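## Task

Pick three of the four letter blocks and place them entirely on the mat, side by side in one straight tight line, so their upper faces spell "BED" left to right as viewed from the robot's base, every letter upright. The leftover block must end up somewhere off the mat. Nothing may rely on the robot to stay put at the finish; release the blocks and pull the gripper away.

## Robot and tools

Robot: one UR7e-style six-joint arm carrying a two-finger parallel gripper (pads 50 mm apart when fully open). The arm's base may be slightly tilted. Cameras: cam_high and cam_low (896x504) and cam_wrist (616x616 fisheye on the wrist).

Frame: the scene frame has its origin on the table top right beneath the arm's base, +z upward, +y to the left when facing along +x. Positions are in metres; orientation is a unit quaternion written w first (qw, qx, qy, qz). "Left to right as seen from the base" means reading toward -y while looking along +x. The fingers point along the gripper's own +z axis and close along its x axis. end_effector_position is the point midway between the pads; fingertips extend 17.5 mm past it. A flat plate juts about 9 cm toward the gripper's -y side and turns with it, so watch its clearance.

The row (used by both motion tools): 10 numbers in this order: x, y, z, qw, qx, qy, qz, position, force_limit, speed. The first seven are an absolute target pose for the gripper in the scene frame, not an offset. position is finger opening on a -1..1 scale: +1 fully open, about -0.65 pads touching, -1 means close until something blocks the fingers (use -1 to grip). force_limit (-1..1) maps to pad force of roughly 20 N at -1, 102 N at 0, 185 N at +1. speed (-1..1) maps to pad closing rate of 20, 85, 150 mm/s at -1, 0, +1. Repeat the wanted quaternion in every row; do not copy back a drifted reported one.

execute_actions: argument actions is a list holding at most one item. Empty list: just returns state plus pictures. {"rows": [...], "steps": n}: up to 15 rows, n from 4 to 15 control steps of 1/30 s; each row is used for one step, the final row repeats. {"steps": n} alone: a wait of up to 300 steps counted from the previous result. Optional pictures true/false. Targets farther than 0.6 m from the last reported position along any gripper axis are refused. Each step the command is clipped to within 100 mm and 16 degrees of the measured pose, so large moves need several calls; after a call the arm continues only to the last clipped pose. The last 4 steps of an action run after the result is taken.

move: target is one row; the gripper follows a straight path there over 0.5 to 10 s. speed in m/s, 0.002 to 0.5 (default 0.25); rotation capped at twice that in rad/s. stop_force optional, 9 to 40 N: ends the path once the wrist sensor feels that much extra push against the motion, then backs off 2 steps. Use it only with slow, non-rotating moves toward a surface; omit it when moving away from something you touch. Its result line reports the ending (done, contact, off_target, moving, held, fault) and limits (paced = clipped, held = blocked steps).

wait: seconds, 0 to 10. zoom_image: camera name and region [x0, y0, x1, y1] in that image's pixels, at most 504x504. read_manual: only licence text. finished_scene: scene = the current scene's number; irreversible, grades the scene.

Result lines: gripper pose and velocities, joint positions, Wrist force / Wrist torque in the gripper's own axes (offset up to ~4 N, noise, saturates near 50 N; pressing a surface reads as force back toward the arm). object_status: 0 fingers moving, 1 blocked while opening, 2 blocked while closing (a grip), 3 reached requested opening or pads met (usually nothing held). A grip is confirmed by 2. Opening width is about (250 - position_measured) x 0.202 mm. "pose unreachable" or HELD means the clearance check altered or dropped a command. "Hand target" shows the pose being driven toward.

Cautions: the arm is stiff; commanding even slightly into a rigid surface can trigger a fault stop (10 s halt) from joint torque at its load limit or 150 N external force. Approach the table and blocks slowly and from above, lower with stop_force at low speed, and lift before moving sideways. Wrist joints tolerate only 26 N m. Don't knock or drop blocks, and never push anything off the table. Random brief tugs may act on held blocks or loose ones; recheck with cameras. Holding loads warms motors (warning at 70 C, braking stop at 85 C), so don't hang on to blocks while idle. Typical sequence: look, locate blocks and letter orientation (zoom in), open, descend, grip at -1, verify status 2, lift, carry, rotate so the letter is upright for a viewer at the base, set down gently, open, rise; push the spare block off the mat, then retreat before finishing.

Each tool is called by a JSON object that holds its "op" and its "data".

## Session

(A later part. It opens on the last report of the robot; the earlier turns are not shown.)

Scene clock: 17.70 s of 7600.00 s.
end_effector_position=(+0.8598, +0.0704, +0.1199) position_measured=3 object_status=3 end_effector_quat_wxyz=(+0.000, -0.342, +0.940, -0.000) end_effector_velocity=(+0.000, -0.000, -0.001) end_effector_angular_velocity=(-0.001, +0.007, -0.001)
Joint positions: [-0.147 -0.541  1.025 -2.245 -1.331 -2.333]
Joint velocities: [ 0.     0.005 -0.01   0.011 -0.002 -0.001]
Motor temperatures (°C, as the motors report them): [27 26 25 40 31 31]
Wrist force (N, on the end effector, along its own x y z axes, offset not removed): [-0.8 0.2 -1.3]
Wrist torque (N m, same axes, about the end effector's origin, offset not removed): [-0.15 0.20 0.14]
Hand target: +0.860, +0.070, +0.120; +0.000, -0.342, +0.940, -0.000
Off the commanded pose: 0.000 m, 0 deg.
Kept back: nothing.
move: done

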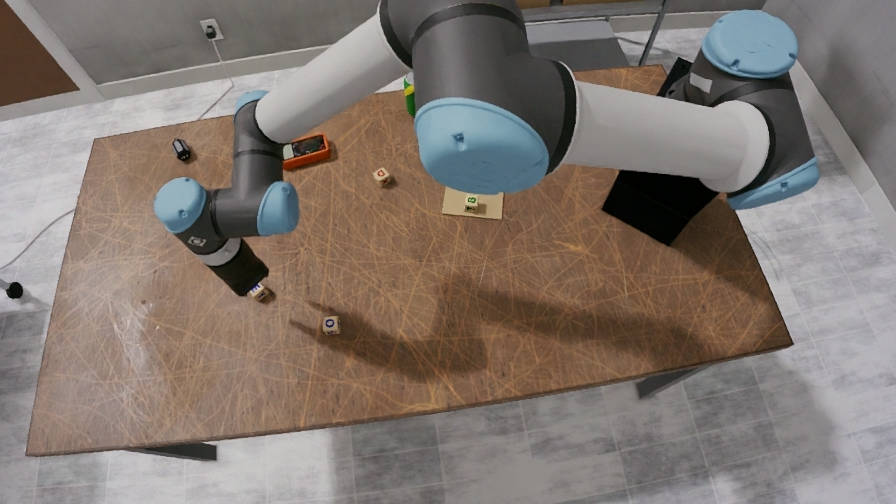

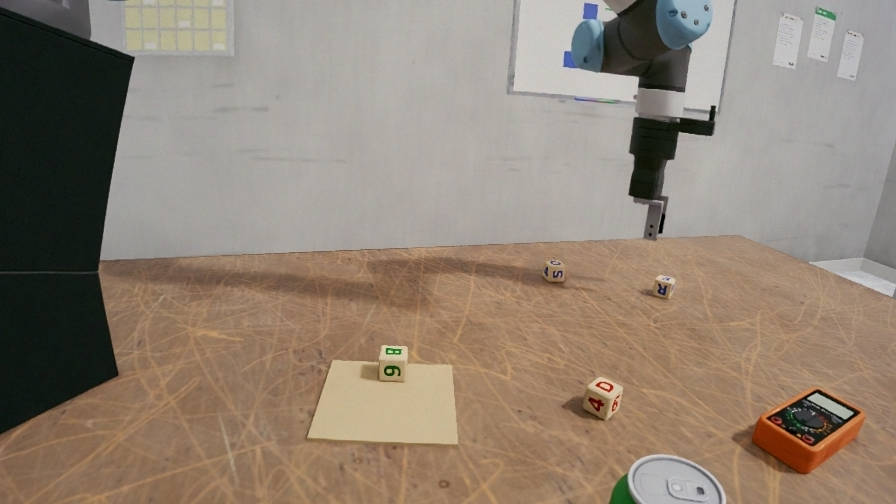

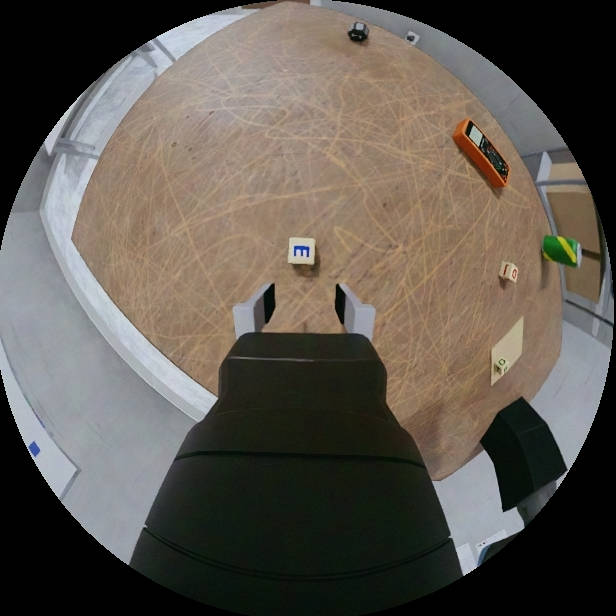

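{"op": "move", "data": {"target": [0.889,0.043,0.06,0,0.3173,-0.9483,0,1,-0.6,0], "speed": 0.15}}

Scene clock: 18.93 s of 7600.00 s.
end_effector_position=(+0.8890, +0.0431, +0.0601) position_measured=3 object_status=3 end_effector_quat_wxyz=(+0.000, -0.317, +0.948, +0.000) end_effector_velocity=(+0.001, -0.000, -0.001) end_effector_angular_velocity=(+0.001, +0.000, -0.001)
Joint positions: [-0.158 -0.353  0.794 -2.199 -1.328 -2.293]
Joint velocities: [ 0.     0.005 -0.008  0.004  0.001  0.001]
Motor temperatures (°C, as the motors report them): [27 26 25 40 31 31]
Wrist force (N, on the end effector, along its own x y z axes, offset not removed): [0.2 0.0 -1.6]
Wrist torque (N m, same axes, about the end effector's origin, offset not removed): [-0.24 0.06 0.07]
Hand target: +0.889, +0.043, +0.060; +0.000, -0.317, +0.948, +0.000
Off the commanded pose: 0.000 m, 0 deg.
Kept back: nothing.
move: done

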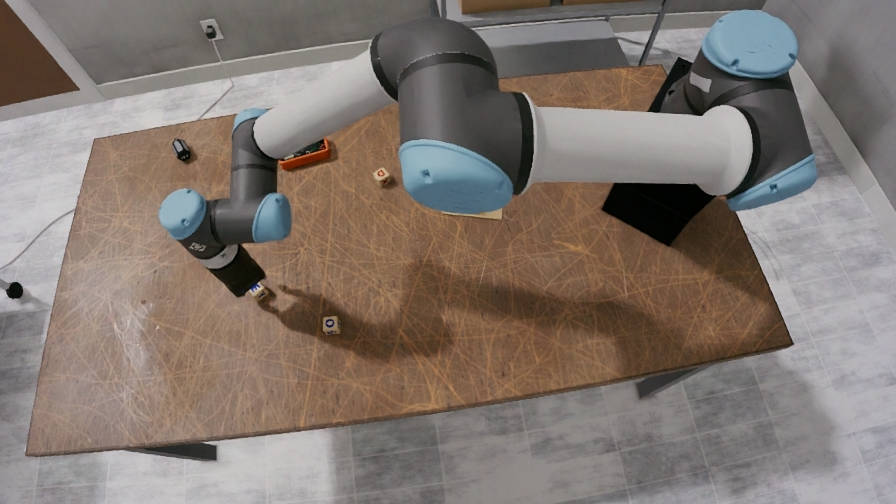

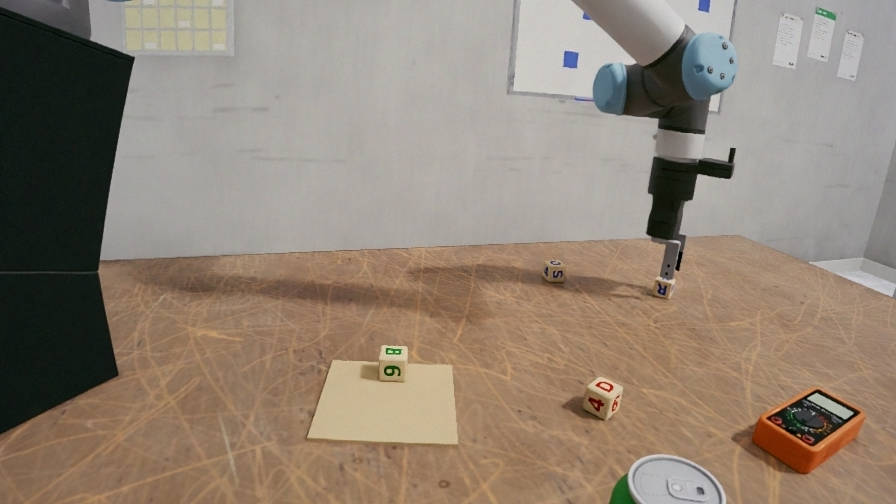

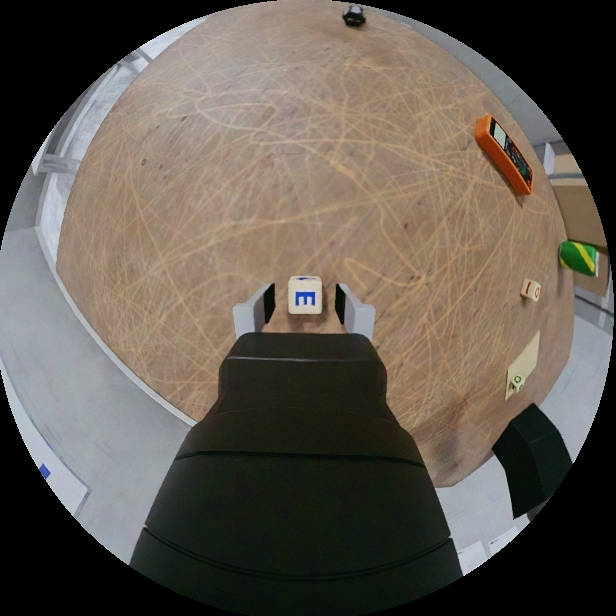

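{"op": "move", "data": {"target": [0.889,0.043,0.024,0,0.3173,-0.9483,0,1,-0.6,0], "speed": 0.05, "stop_force": 10}}

{"op": "move", "data": {"target": [0.889,0.043,0.024,0,0.3173,-0.9483,0,-1,-0.6,0]}}

{"op": "move", "data": {"target": [0.87,0.04,0.09,0,0.3173,-0.9483,0,-1,-0.6,0]}}

{"op": "move", "data": {"target": [0.375,-0.131,0.065,0,0.9903,-0.1392,0,-1,-0.6,0], "speed": 0.45}}

{"op": "zoom_image", "data": {"camera": "cam_wrist", "region": [240,220,370,340]}}

Scene clock: 20.27 s of 7600.00 s.
end_effector_position=(+0.8891, +0.0430, +0.0241) position_measured=3 object_status=3 end_effector_quat_wxyz=(+0.000, -0.317, +0.948, -0.000) end_effector_velocity=(+0.001, +0.000, -0.000) end_effector_angular_velocity=(-0.000, -0.001, +0.001)
Joint positions: [-0.148 -0.278  0.73  -2.213 -1.33  -2.283]
Joint velocities: [ 0.     0.002 -0.004  0.001 -0.     0.   ]
Motor temperatures (°C, as the motors report them): [27 26 25 40 31 31]
Wrist force (N, on the end effector, along its own x y z axes, offset not removed): [0.3 1.7 -2.4]
Wrist torque (N m, same axes, about the end effector's origin, offset not removed): [0.12 0.04 0.05]
Hand target: +0.889, +0.043, +0.024; +0.000, -0.317, +0.948, -0.000
Off the commanded pose: 0.000 m, 0 deg.
Kept back: nothing.
move: done

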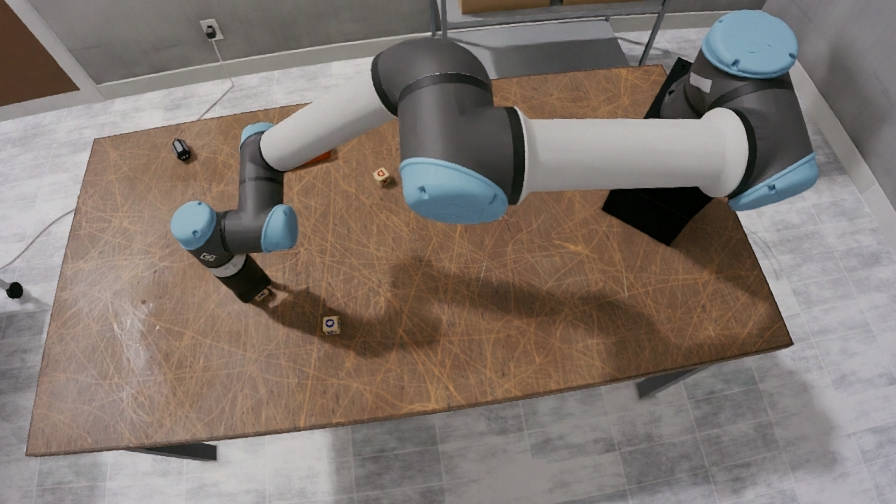

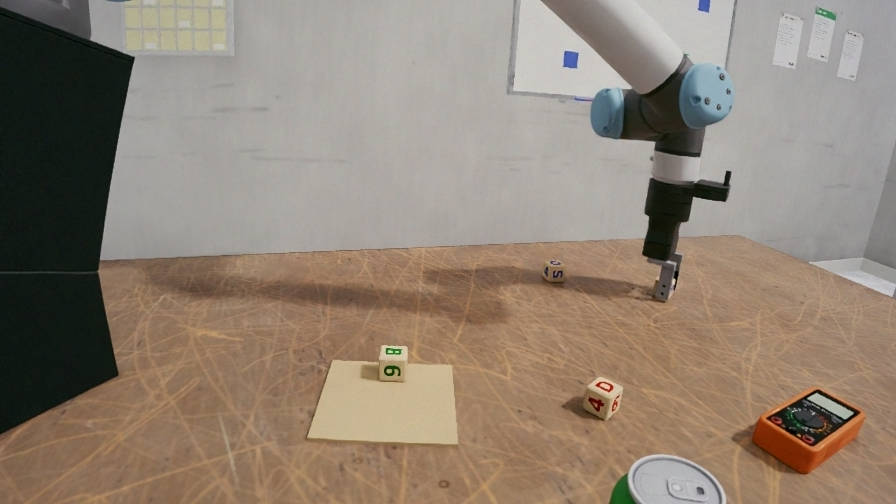

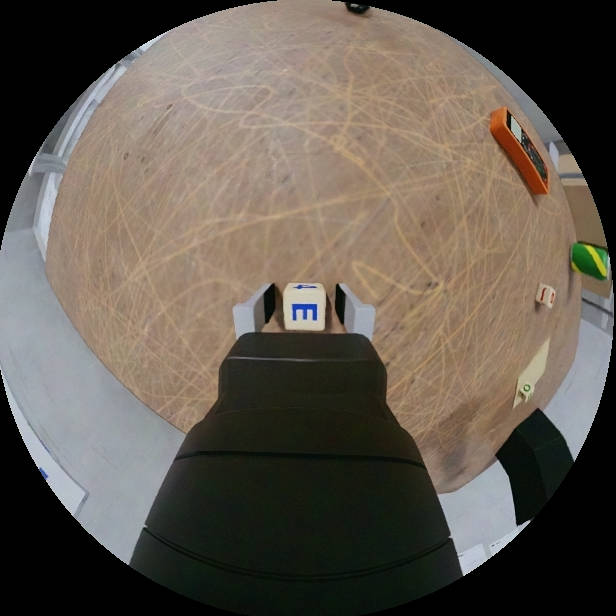

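Scene clock: 20.97 s of 7600.00 s.
end_effector_position=(+0.8890, +0.0430, +0.0240) position_measured=106 object_status=2 end_effector_quat_wxyz=(+0.000, -0.317, +0.948, -0.000) end_effector_velocity=(-0.000, -0.000, -0.000) end_effector_angular_velocity=(-0.000, +0.001, -0.001)
Joint positions: [-0.148 -0.278  0.73  -2.213 -1.33  -2.283]
Joint velocities: [-0.     0.     0.     0.    -0.     0.001]
Motor temperatures (°C, as the motors report them): [27 26 25 40 31 31]
Wrist force (N, on the end effector, along its own x y z axes, offset not removed): [-2.7 1.2 -4.6]
Wrist torque (N m, same axes, about the end effector's origin, offset not removed): [0.02 0.50 0.12]
Hand target: +0.889, +0.043, +0.024; +0.000, -0.317, +0.948, -0.000
Off the commanded pose: 0.000 m, 0 deg.
Kept back: nothing.
move: done

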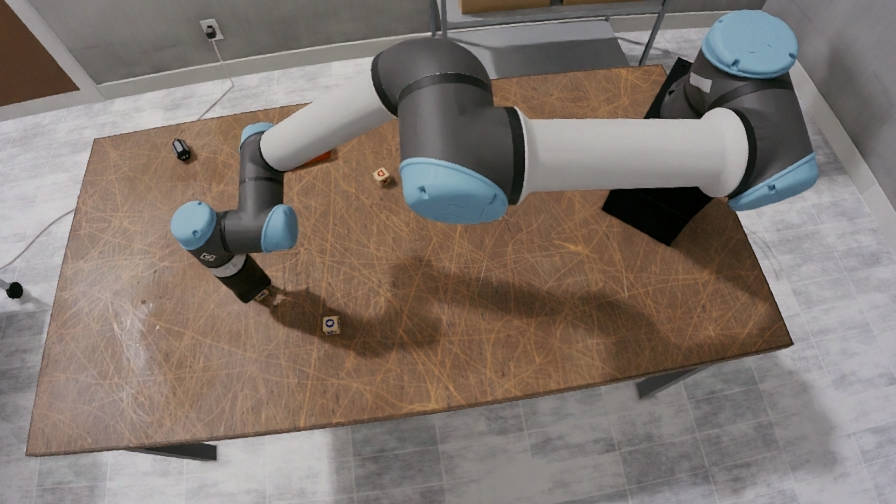

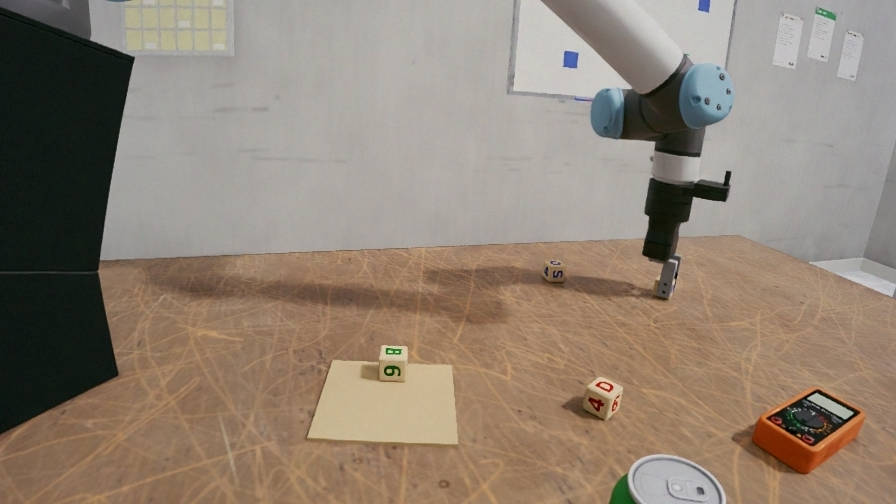

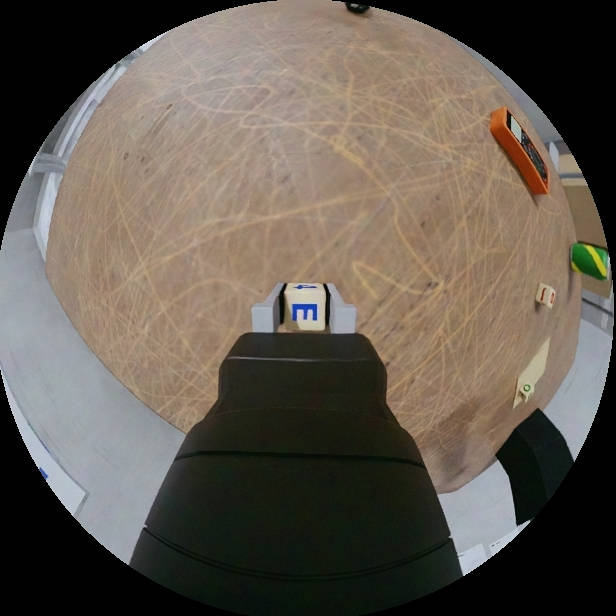

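Scene clock: 21.87 s of 7600.00 s.
end_effector_position=(+0.8700, +0.0400, +0.0899) position_measured=106 object_status=2 end_effector_quat_wxyz=(-0.000, -0.317, +0.948, +0.000) end_effector_velocity=(+0.000, -0.000, +0.002) end_effector_angular_velocity=(+0.000, -0.003, +0.000)
Joint positions: [-0.172 -0.457  0.943 -2.241 -1.326 -2.307]
Joint velocities: [-0.001 -0.005  0.005 -0.003  0.001 -0.   ]
Motor temperatures (°C, as the motors report them): [27 26 25 40 31 31]
Wrist force (N, on the end effector, along its own x y z axes, offset not removed): [0.7 0.6 -0.1]
Wrist torque (N m, same axes, about the end effector's origin, offset not removed): [-0.10 0.03 0.07]
Hand target: +0.870, +0.040, +0.090; -0.000, -0.317, +0.948, +0.000
Off the commanded pose: 0.000 m, 0 deg.
Kept back: nothing.
move: done

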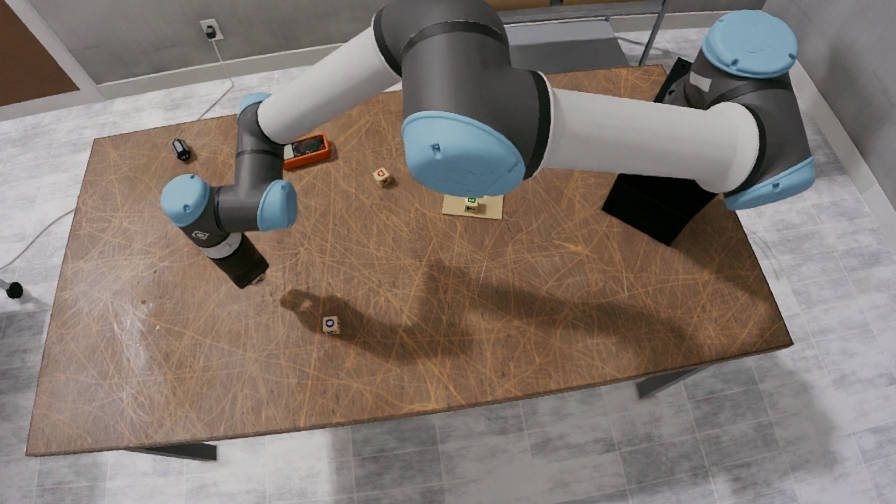

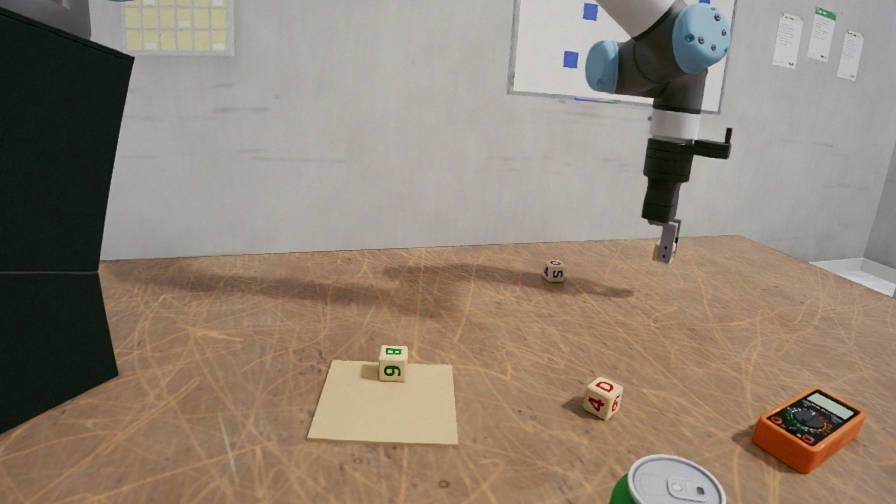

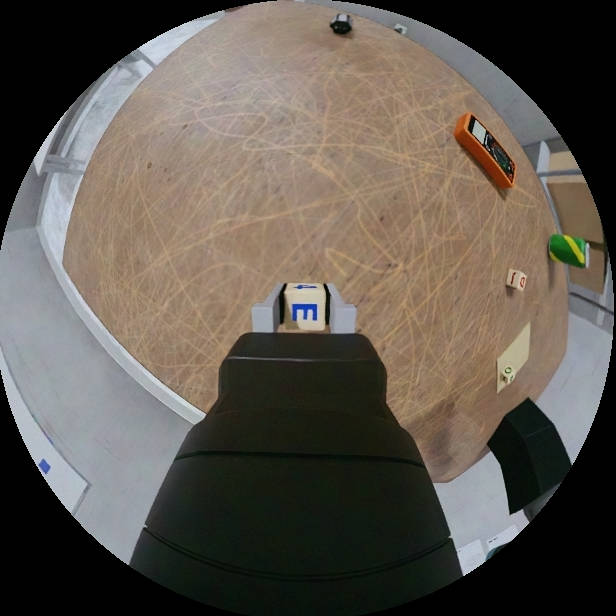

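Scene clock: 24.93 s of 7600.00 s.
end_effector_position=(+0.3753, -0.1313, +0.0652) position_measured=106 object_status=2 end_effector_quat_wxyz=(-0.000, +0.990, -0.139, -0.000) end_effector_velocity=(-0.001, -0.000, -0.000) end_effector_angular_velocity=(+0.004, -0.004, +0.007)
Joint positions: [-0.793 -0.591  2.354 -3.337 -1.265 -5.166]
Joint velocities: [-0.006  0.003  0.002 -0.004  0.006 -0.013]
Motor temperatures (°C, as the motors report them): [27 26 25 40 31 31]
Wrist force (N, on the end effector, along its own x y z axes, offset not removed): [-2.7 1.2 -0.5]
Wrist torque (N m, same axes, about the end effector's origin, offset not removed): [0.12 0.61 0.14]
Hand target: +0.375, -0.131, +0.065; -0.000, +0.990, -0.139, -0.000
Off the commanded pose: 0.000 m, 0 deg.
Kept back: nothing.
move: done

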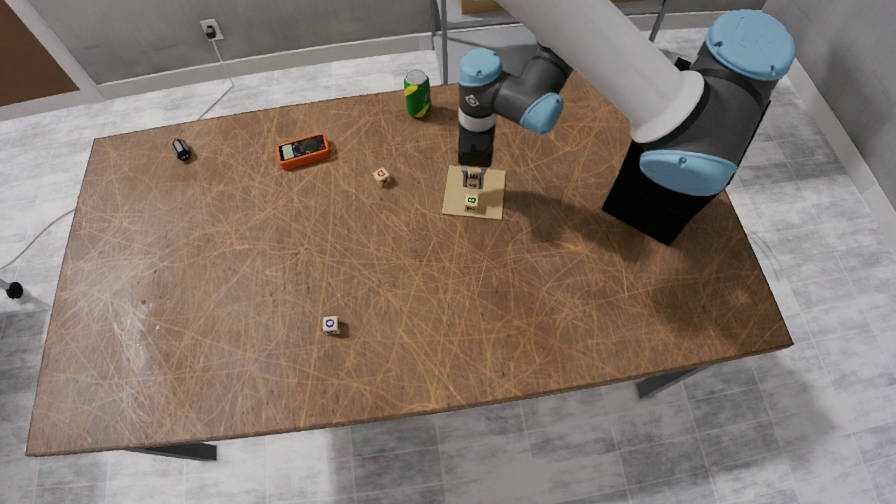

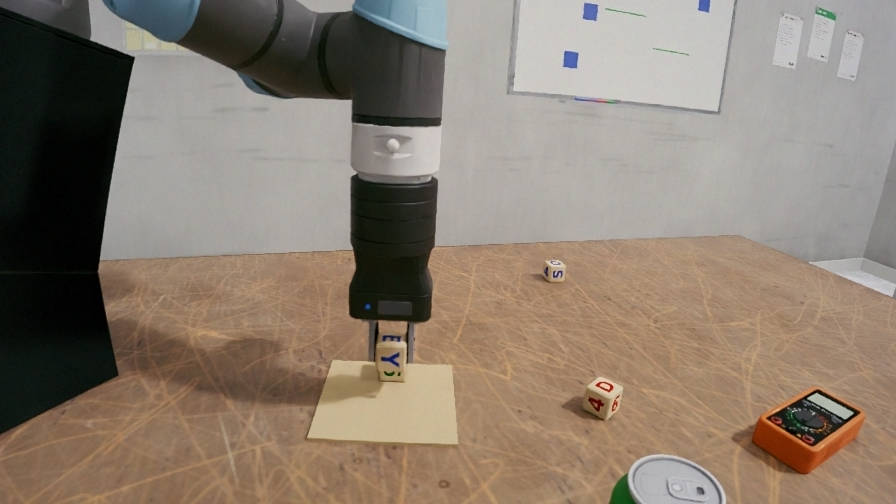

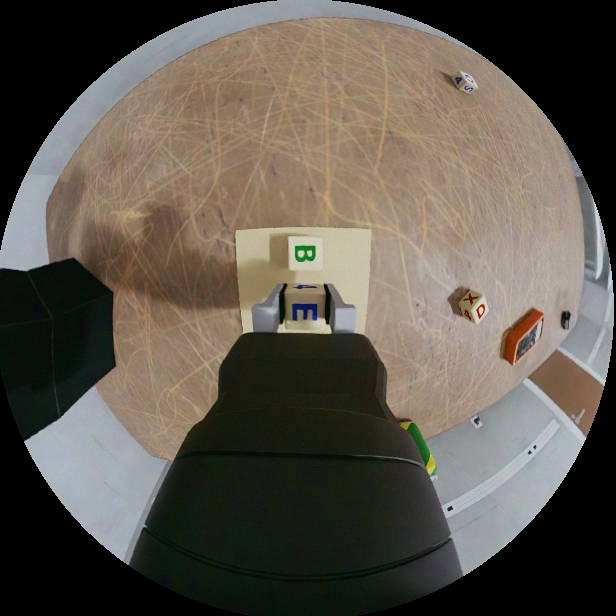

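Region (240, 220, 370, 340) of cam_wrist's 616x616 image, scaled by 3.877, with more detail than that image has; it fills the top 465 rows of this view, and the rest is white.

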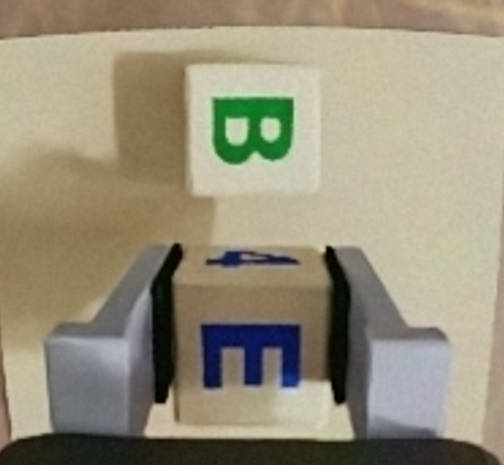

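{"op": "move", "data": {"target": [0.377,-0.124,0.062,0,0.9903,-0.1392,0,-1,-0.6,0], "speed": 0.05}}

{"op": "zoom_image", "data": {"camera": "cam_wrist", "region": [220,200,400,380]}}

Scene clock: 26.17 s of 7600.00 s.
end_effector_position=(+0.3770, -0.1241, +0.0620) position_measured=106 object_status=2 end_effector_quat_wxyz=(-0.000, +0.990, -0.139, -0.000) end_effector_velocity=(+0.000, +0.001, -0.000) end_effector_angular_velocity=(+0.001, -0.000, -0.000)
Joint positions: [-0.774 -0.585  2.354 -3.35  -1.265 -5.146]
Joint velocities: [ 0.003  0.001 -0.    -0.002  0.001  0.003]
Motor temperatures (°C, as the motors report them): [27 26 25 40 31 31]
Wrist force (N, on the end effector, along its own x y z axes, offset not removed): [-1.2 2.1 -0.8]
Wrist torque (N m, same axes, about the end effector's origin, offset not removed): [0.21 0.33 0.24]
Hand target: +0.377, -0.124, +0.062; +0.000, +0.990, -0.139, +0.000
Off the commanded pose: 0.000 m, 0 deg.
Kept back: nothing.
move: done

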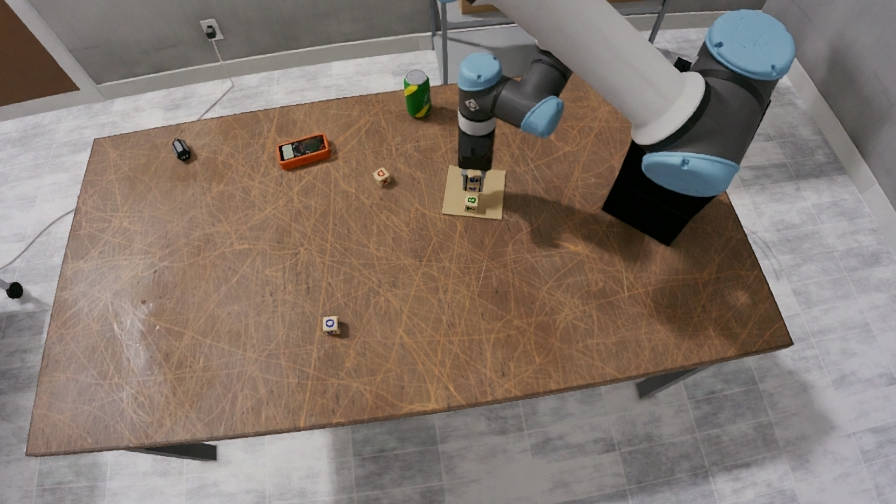

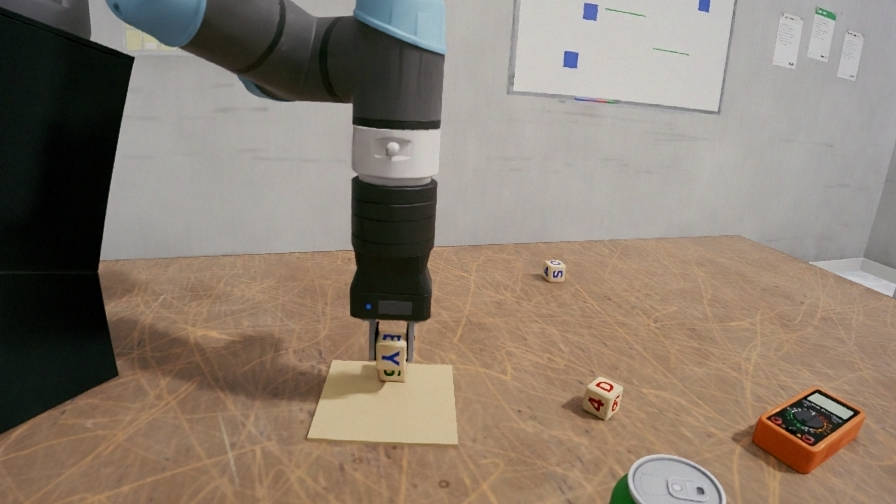

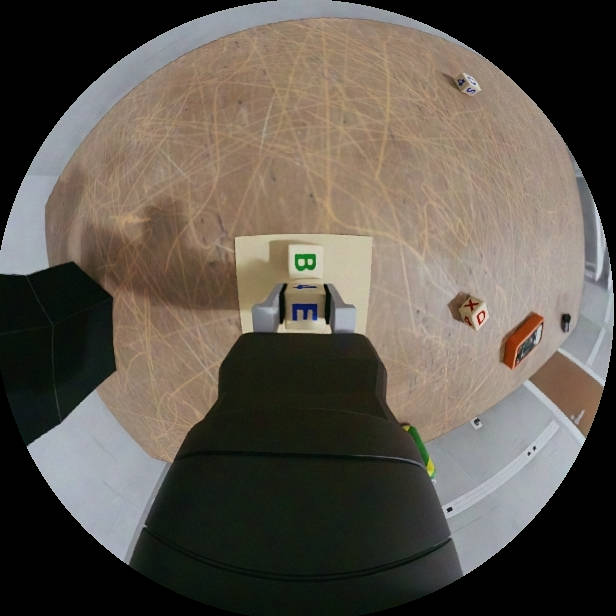

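Region (220, 200, 400, 380) of cam_wrist's 616x616 image, scaled by 2.800, with more detail than that image has.

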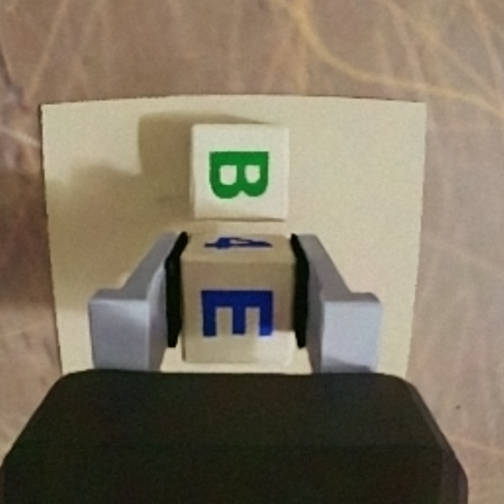

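{"op": "move", "data": {"target": [0.3768,-0.125,0.036,0,0.9903,-0.1392,0,-1,-0.6,0], "speed": 0.04}}

{"op": "move", "data": {"target": [0.3768,-0.125,0.02,0,0.9903,-0.1392,0,-1,-0.6,0], "speed": 0.012, "stop_force": 9}}

Scene clock: 27.37 s of 7600.00 s.
end_effector_position=(+0.3768, -0.1250, +0.0361) position_measured=106 object_status=2 end_effector_quat_wxyz=(+0.000, +0.990, -0.139, -0.000) end_effector_velocity=(-0.000, -0.000, -0.001) end_effector_angular_velocity=(-0.001, +0.001, -0.000)
Joint positions: [-0.755 -0.506  2.312 -3.392 -1.266 -5.127]
Joint velocities: [ 0.001  0.004 -0.003 -0.002 -0.001  0.001]
Motor temperatures (°C, as the motors report them): [27 26 25 40 31 31]
Wrist force (N, on the end effector, along its own x y z axes, offset not removed): [-0.7 1.2 0.2]
Wrist torque (N m, same axes, about the end effector's origin, offset not removed): [0.01 0.24 0.17]
Hand target: +0.377, -0.125, +0.036; +0.000, +0.990, -0.139, -0.000
Off the commanded pose: 0.000 m, 0 deg.
Kept back: nothing.
move: done

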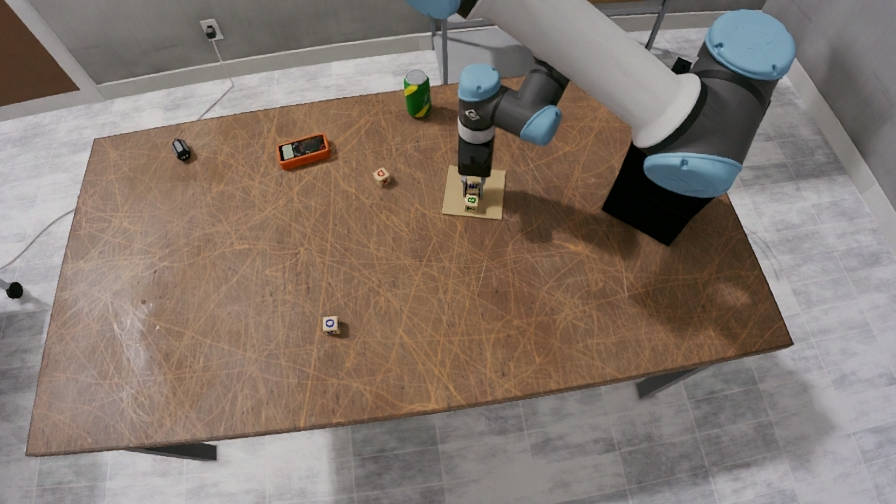

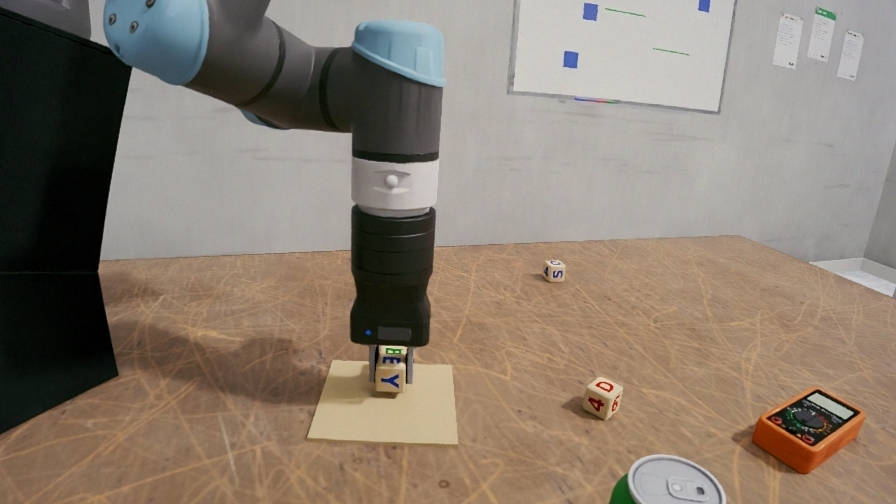

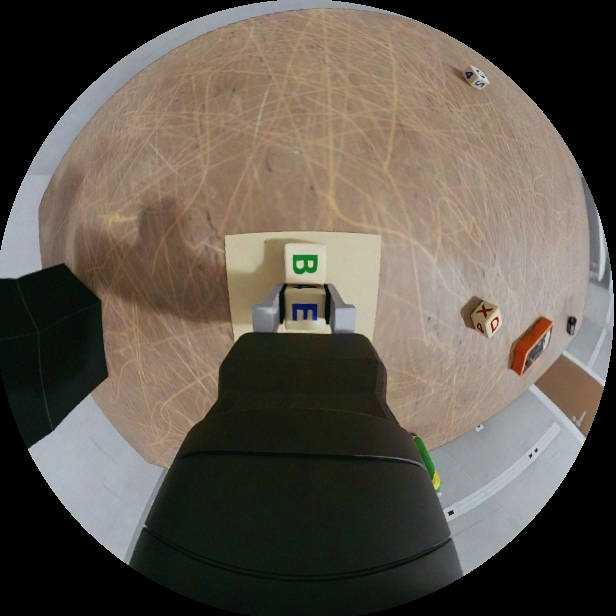

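Scene clock: 28.53 s of 7600.00 s.
end_effector_position=(+0.3769, -0.1249, +0.0265) position_measured=106 object_status=2 end_effector_quat_wxyz=(+0.000, +0.990, -0.139, +0.000) end_effector_velocity=(-0.001, +0.001, +0.003) end_effector_angular_velocity=(+0.003, +0.003, +0.001)
Joint positions: [-0.747 -0.478  2.296 -3.407 -1.266 -5.119]
Joint velocities: [-0.002 -0.009  0.006  0.009  0.001 -0.005]
Motor temperatures (°C, as the motors report them): [27 26 25 40 31 31]
Wrist force (N, on the end effector, along its own x y z axes, offset not removed): [-5.8 0.5 -13.8]
Wrist torque (N m, same axes, about the end effector's origin, offset not removed): [0.18 0.31 0.07]
Hand target: +0.377, -0.125, +0.027; +0.000, +0.990, -0.139, -0.000
Off the commanded pose: 0.007 m, 0 deg.
Kept back: nothing.
move: contact

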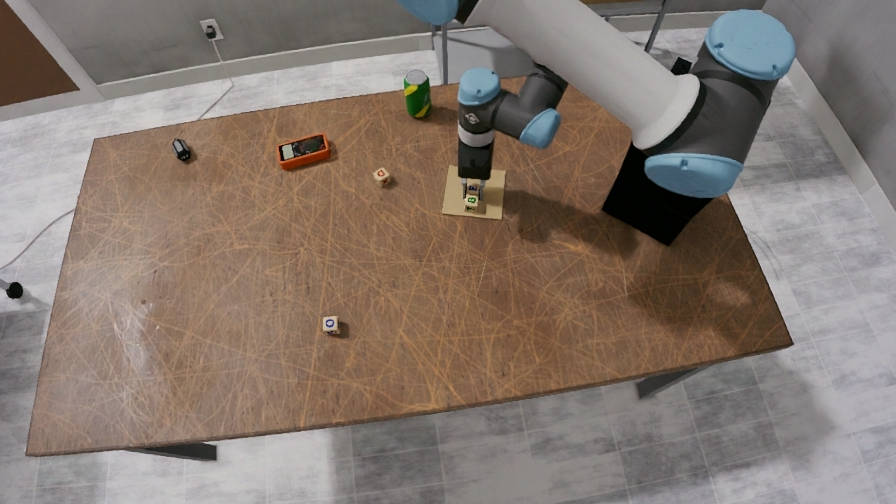

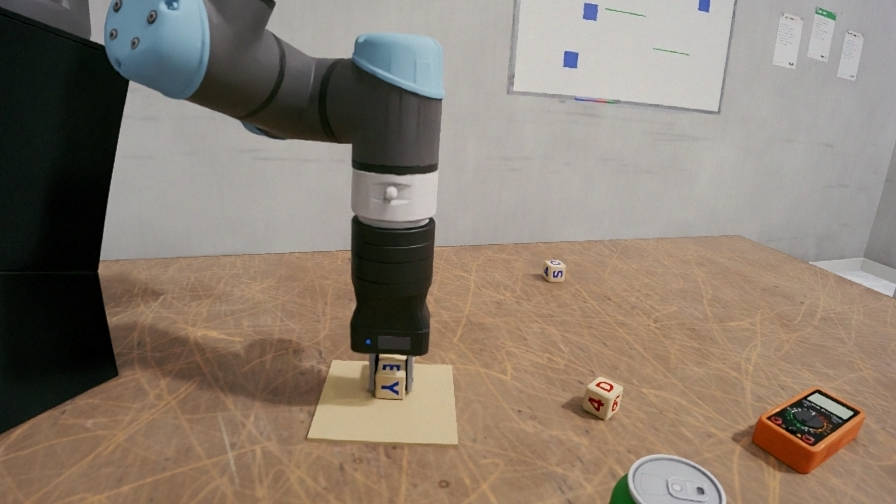

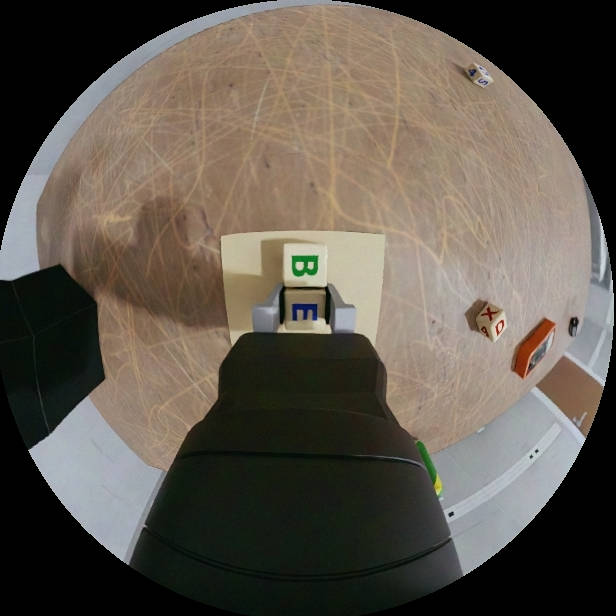

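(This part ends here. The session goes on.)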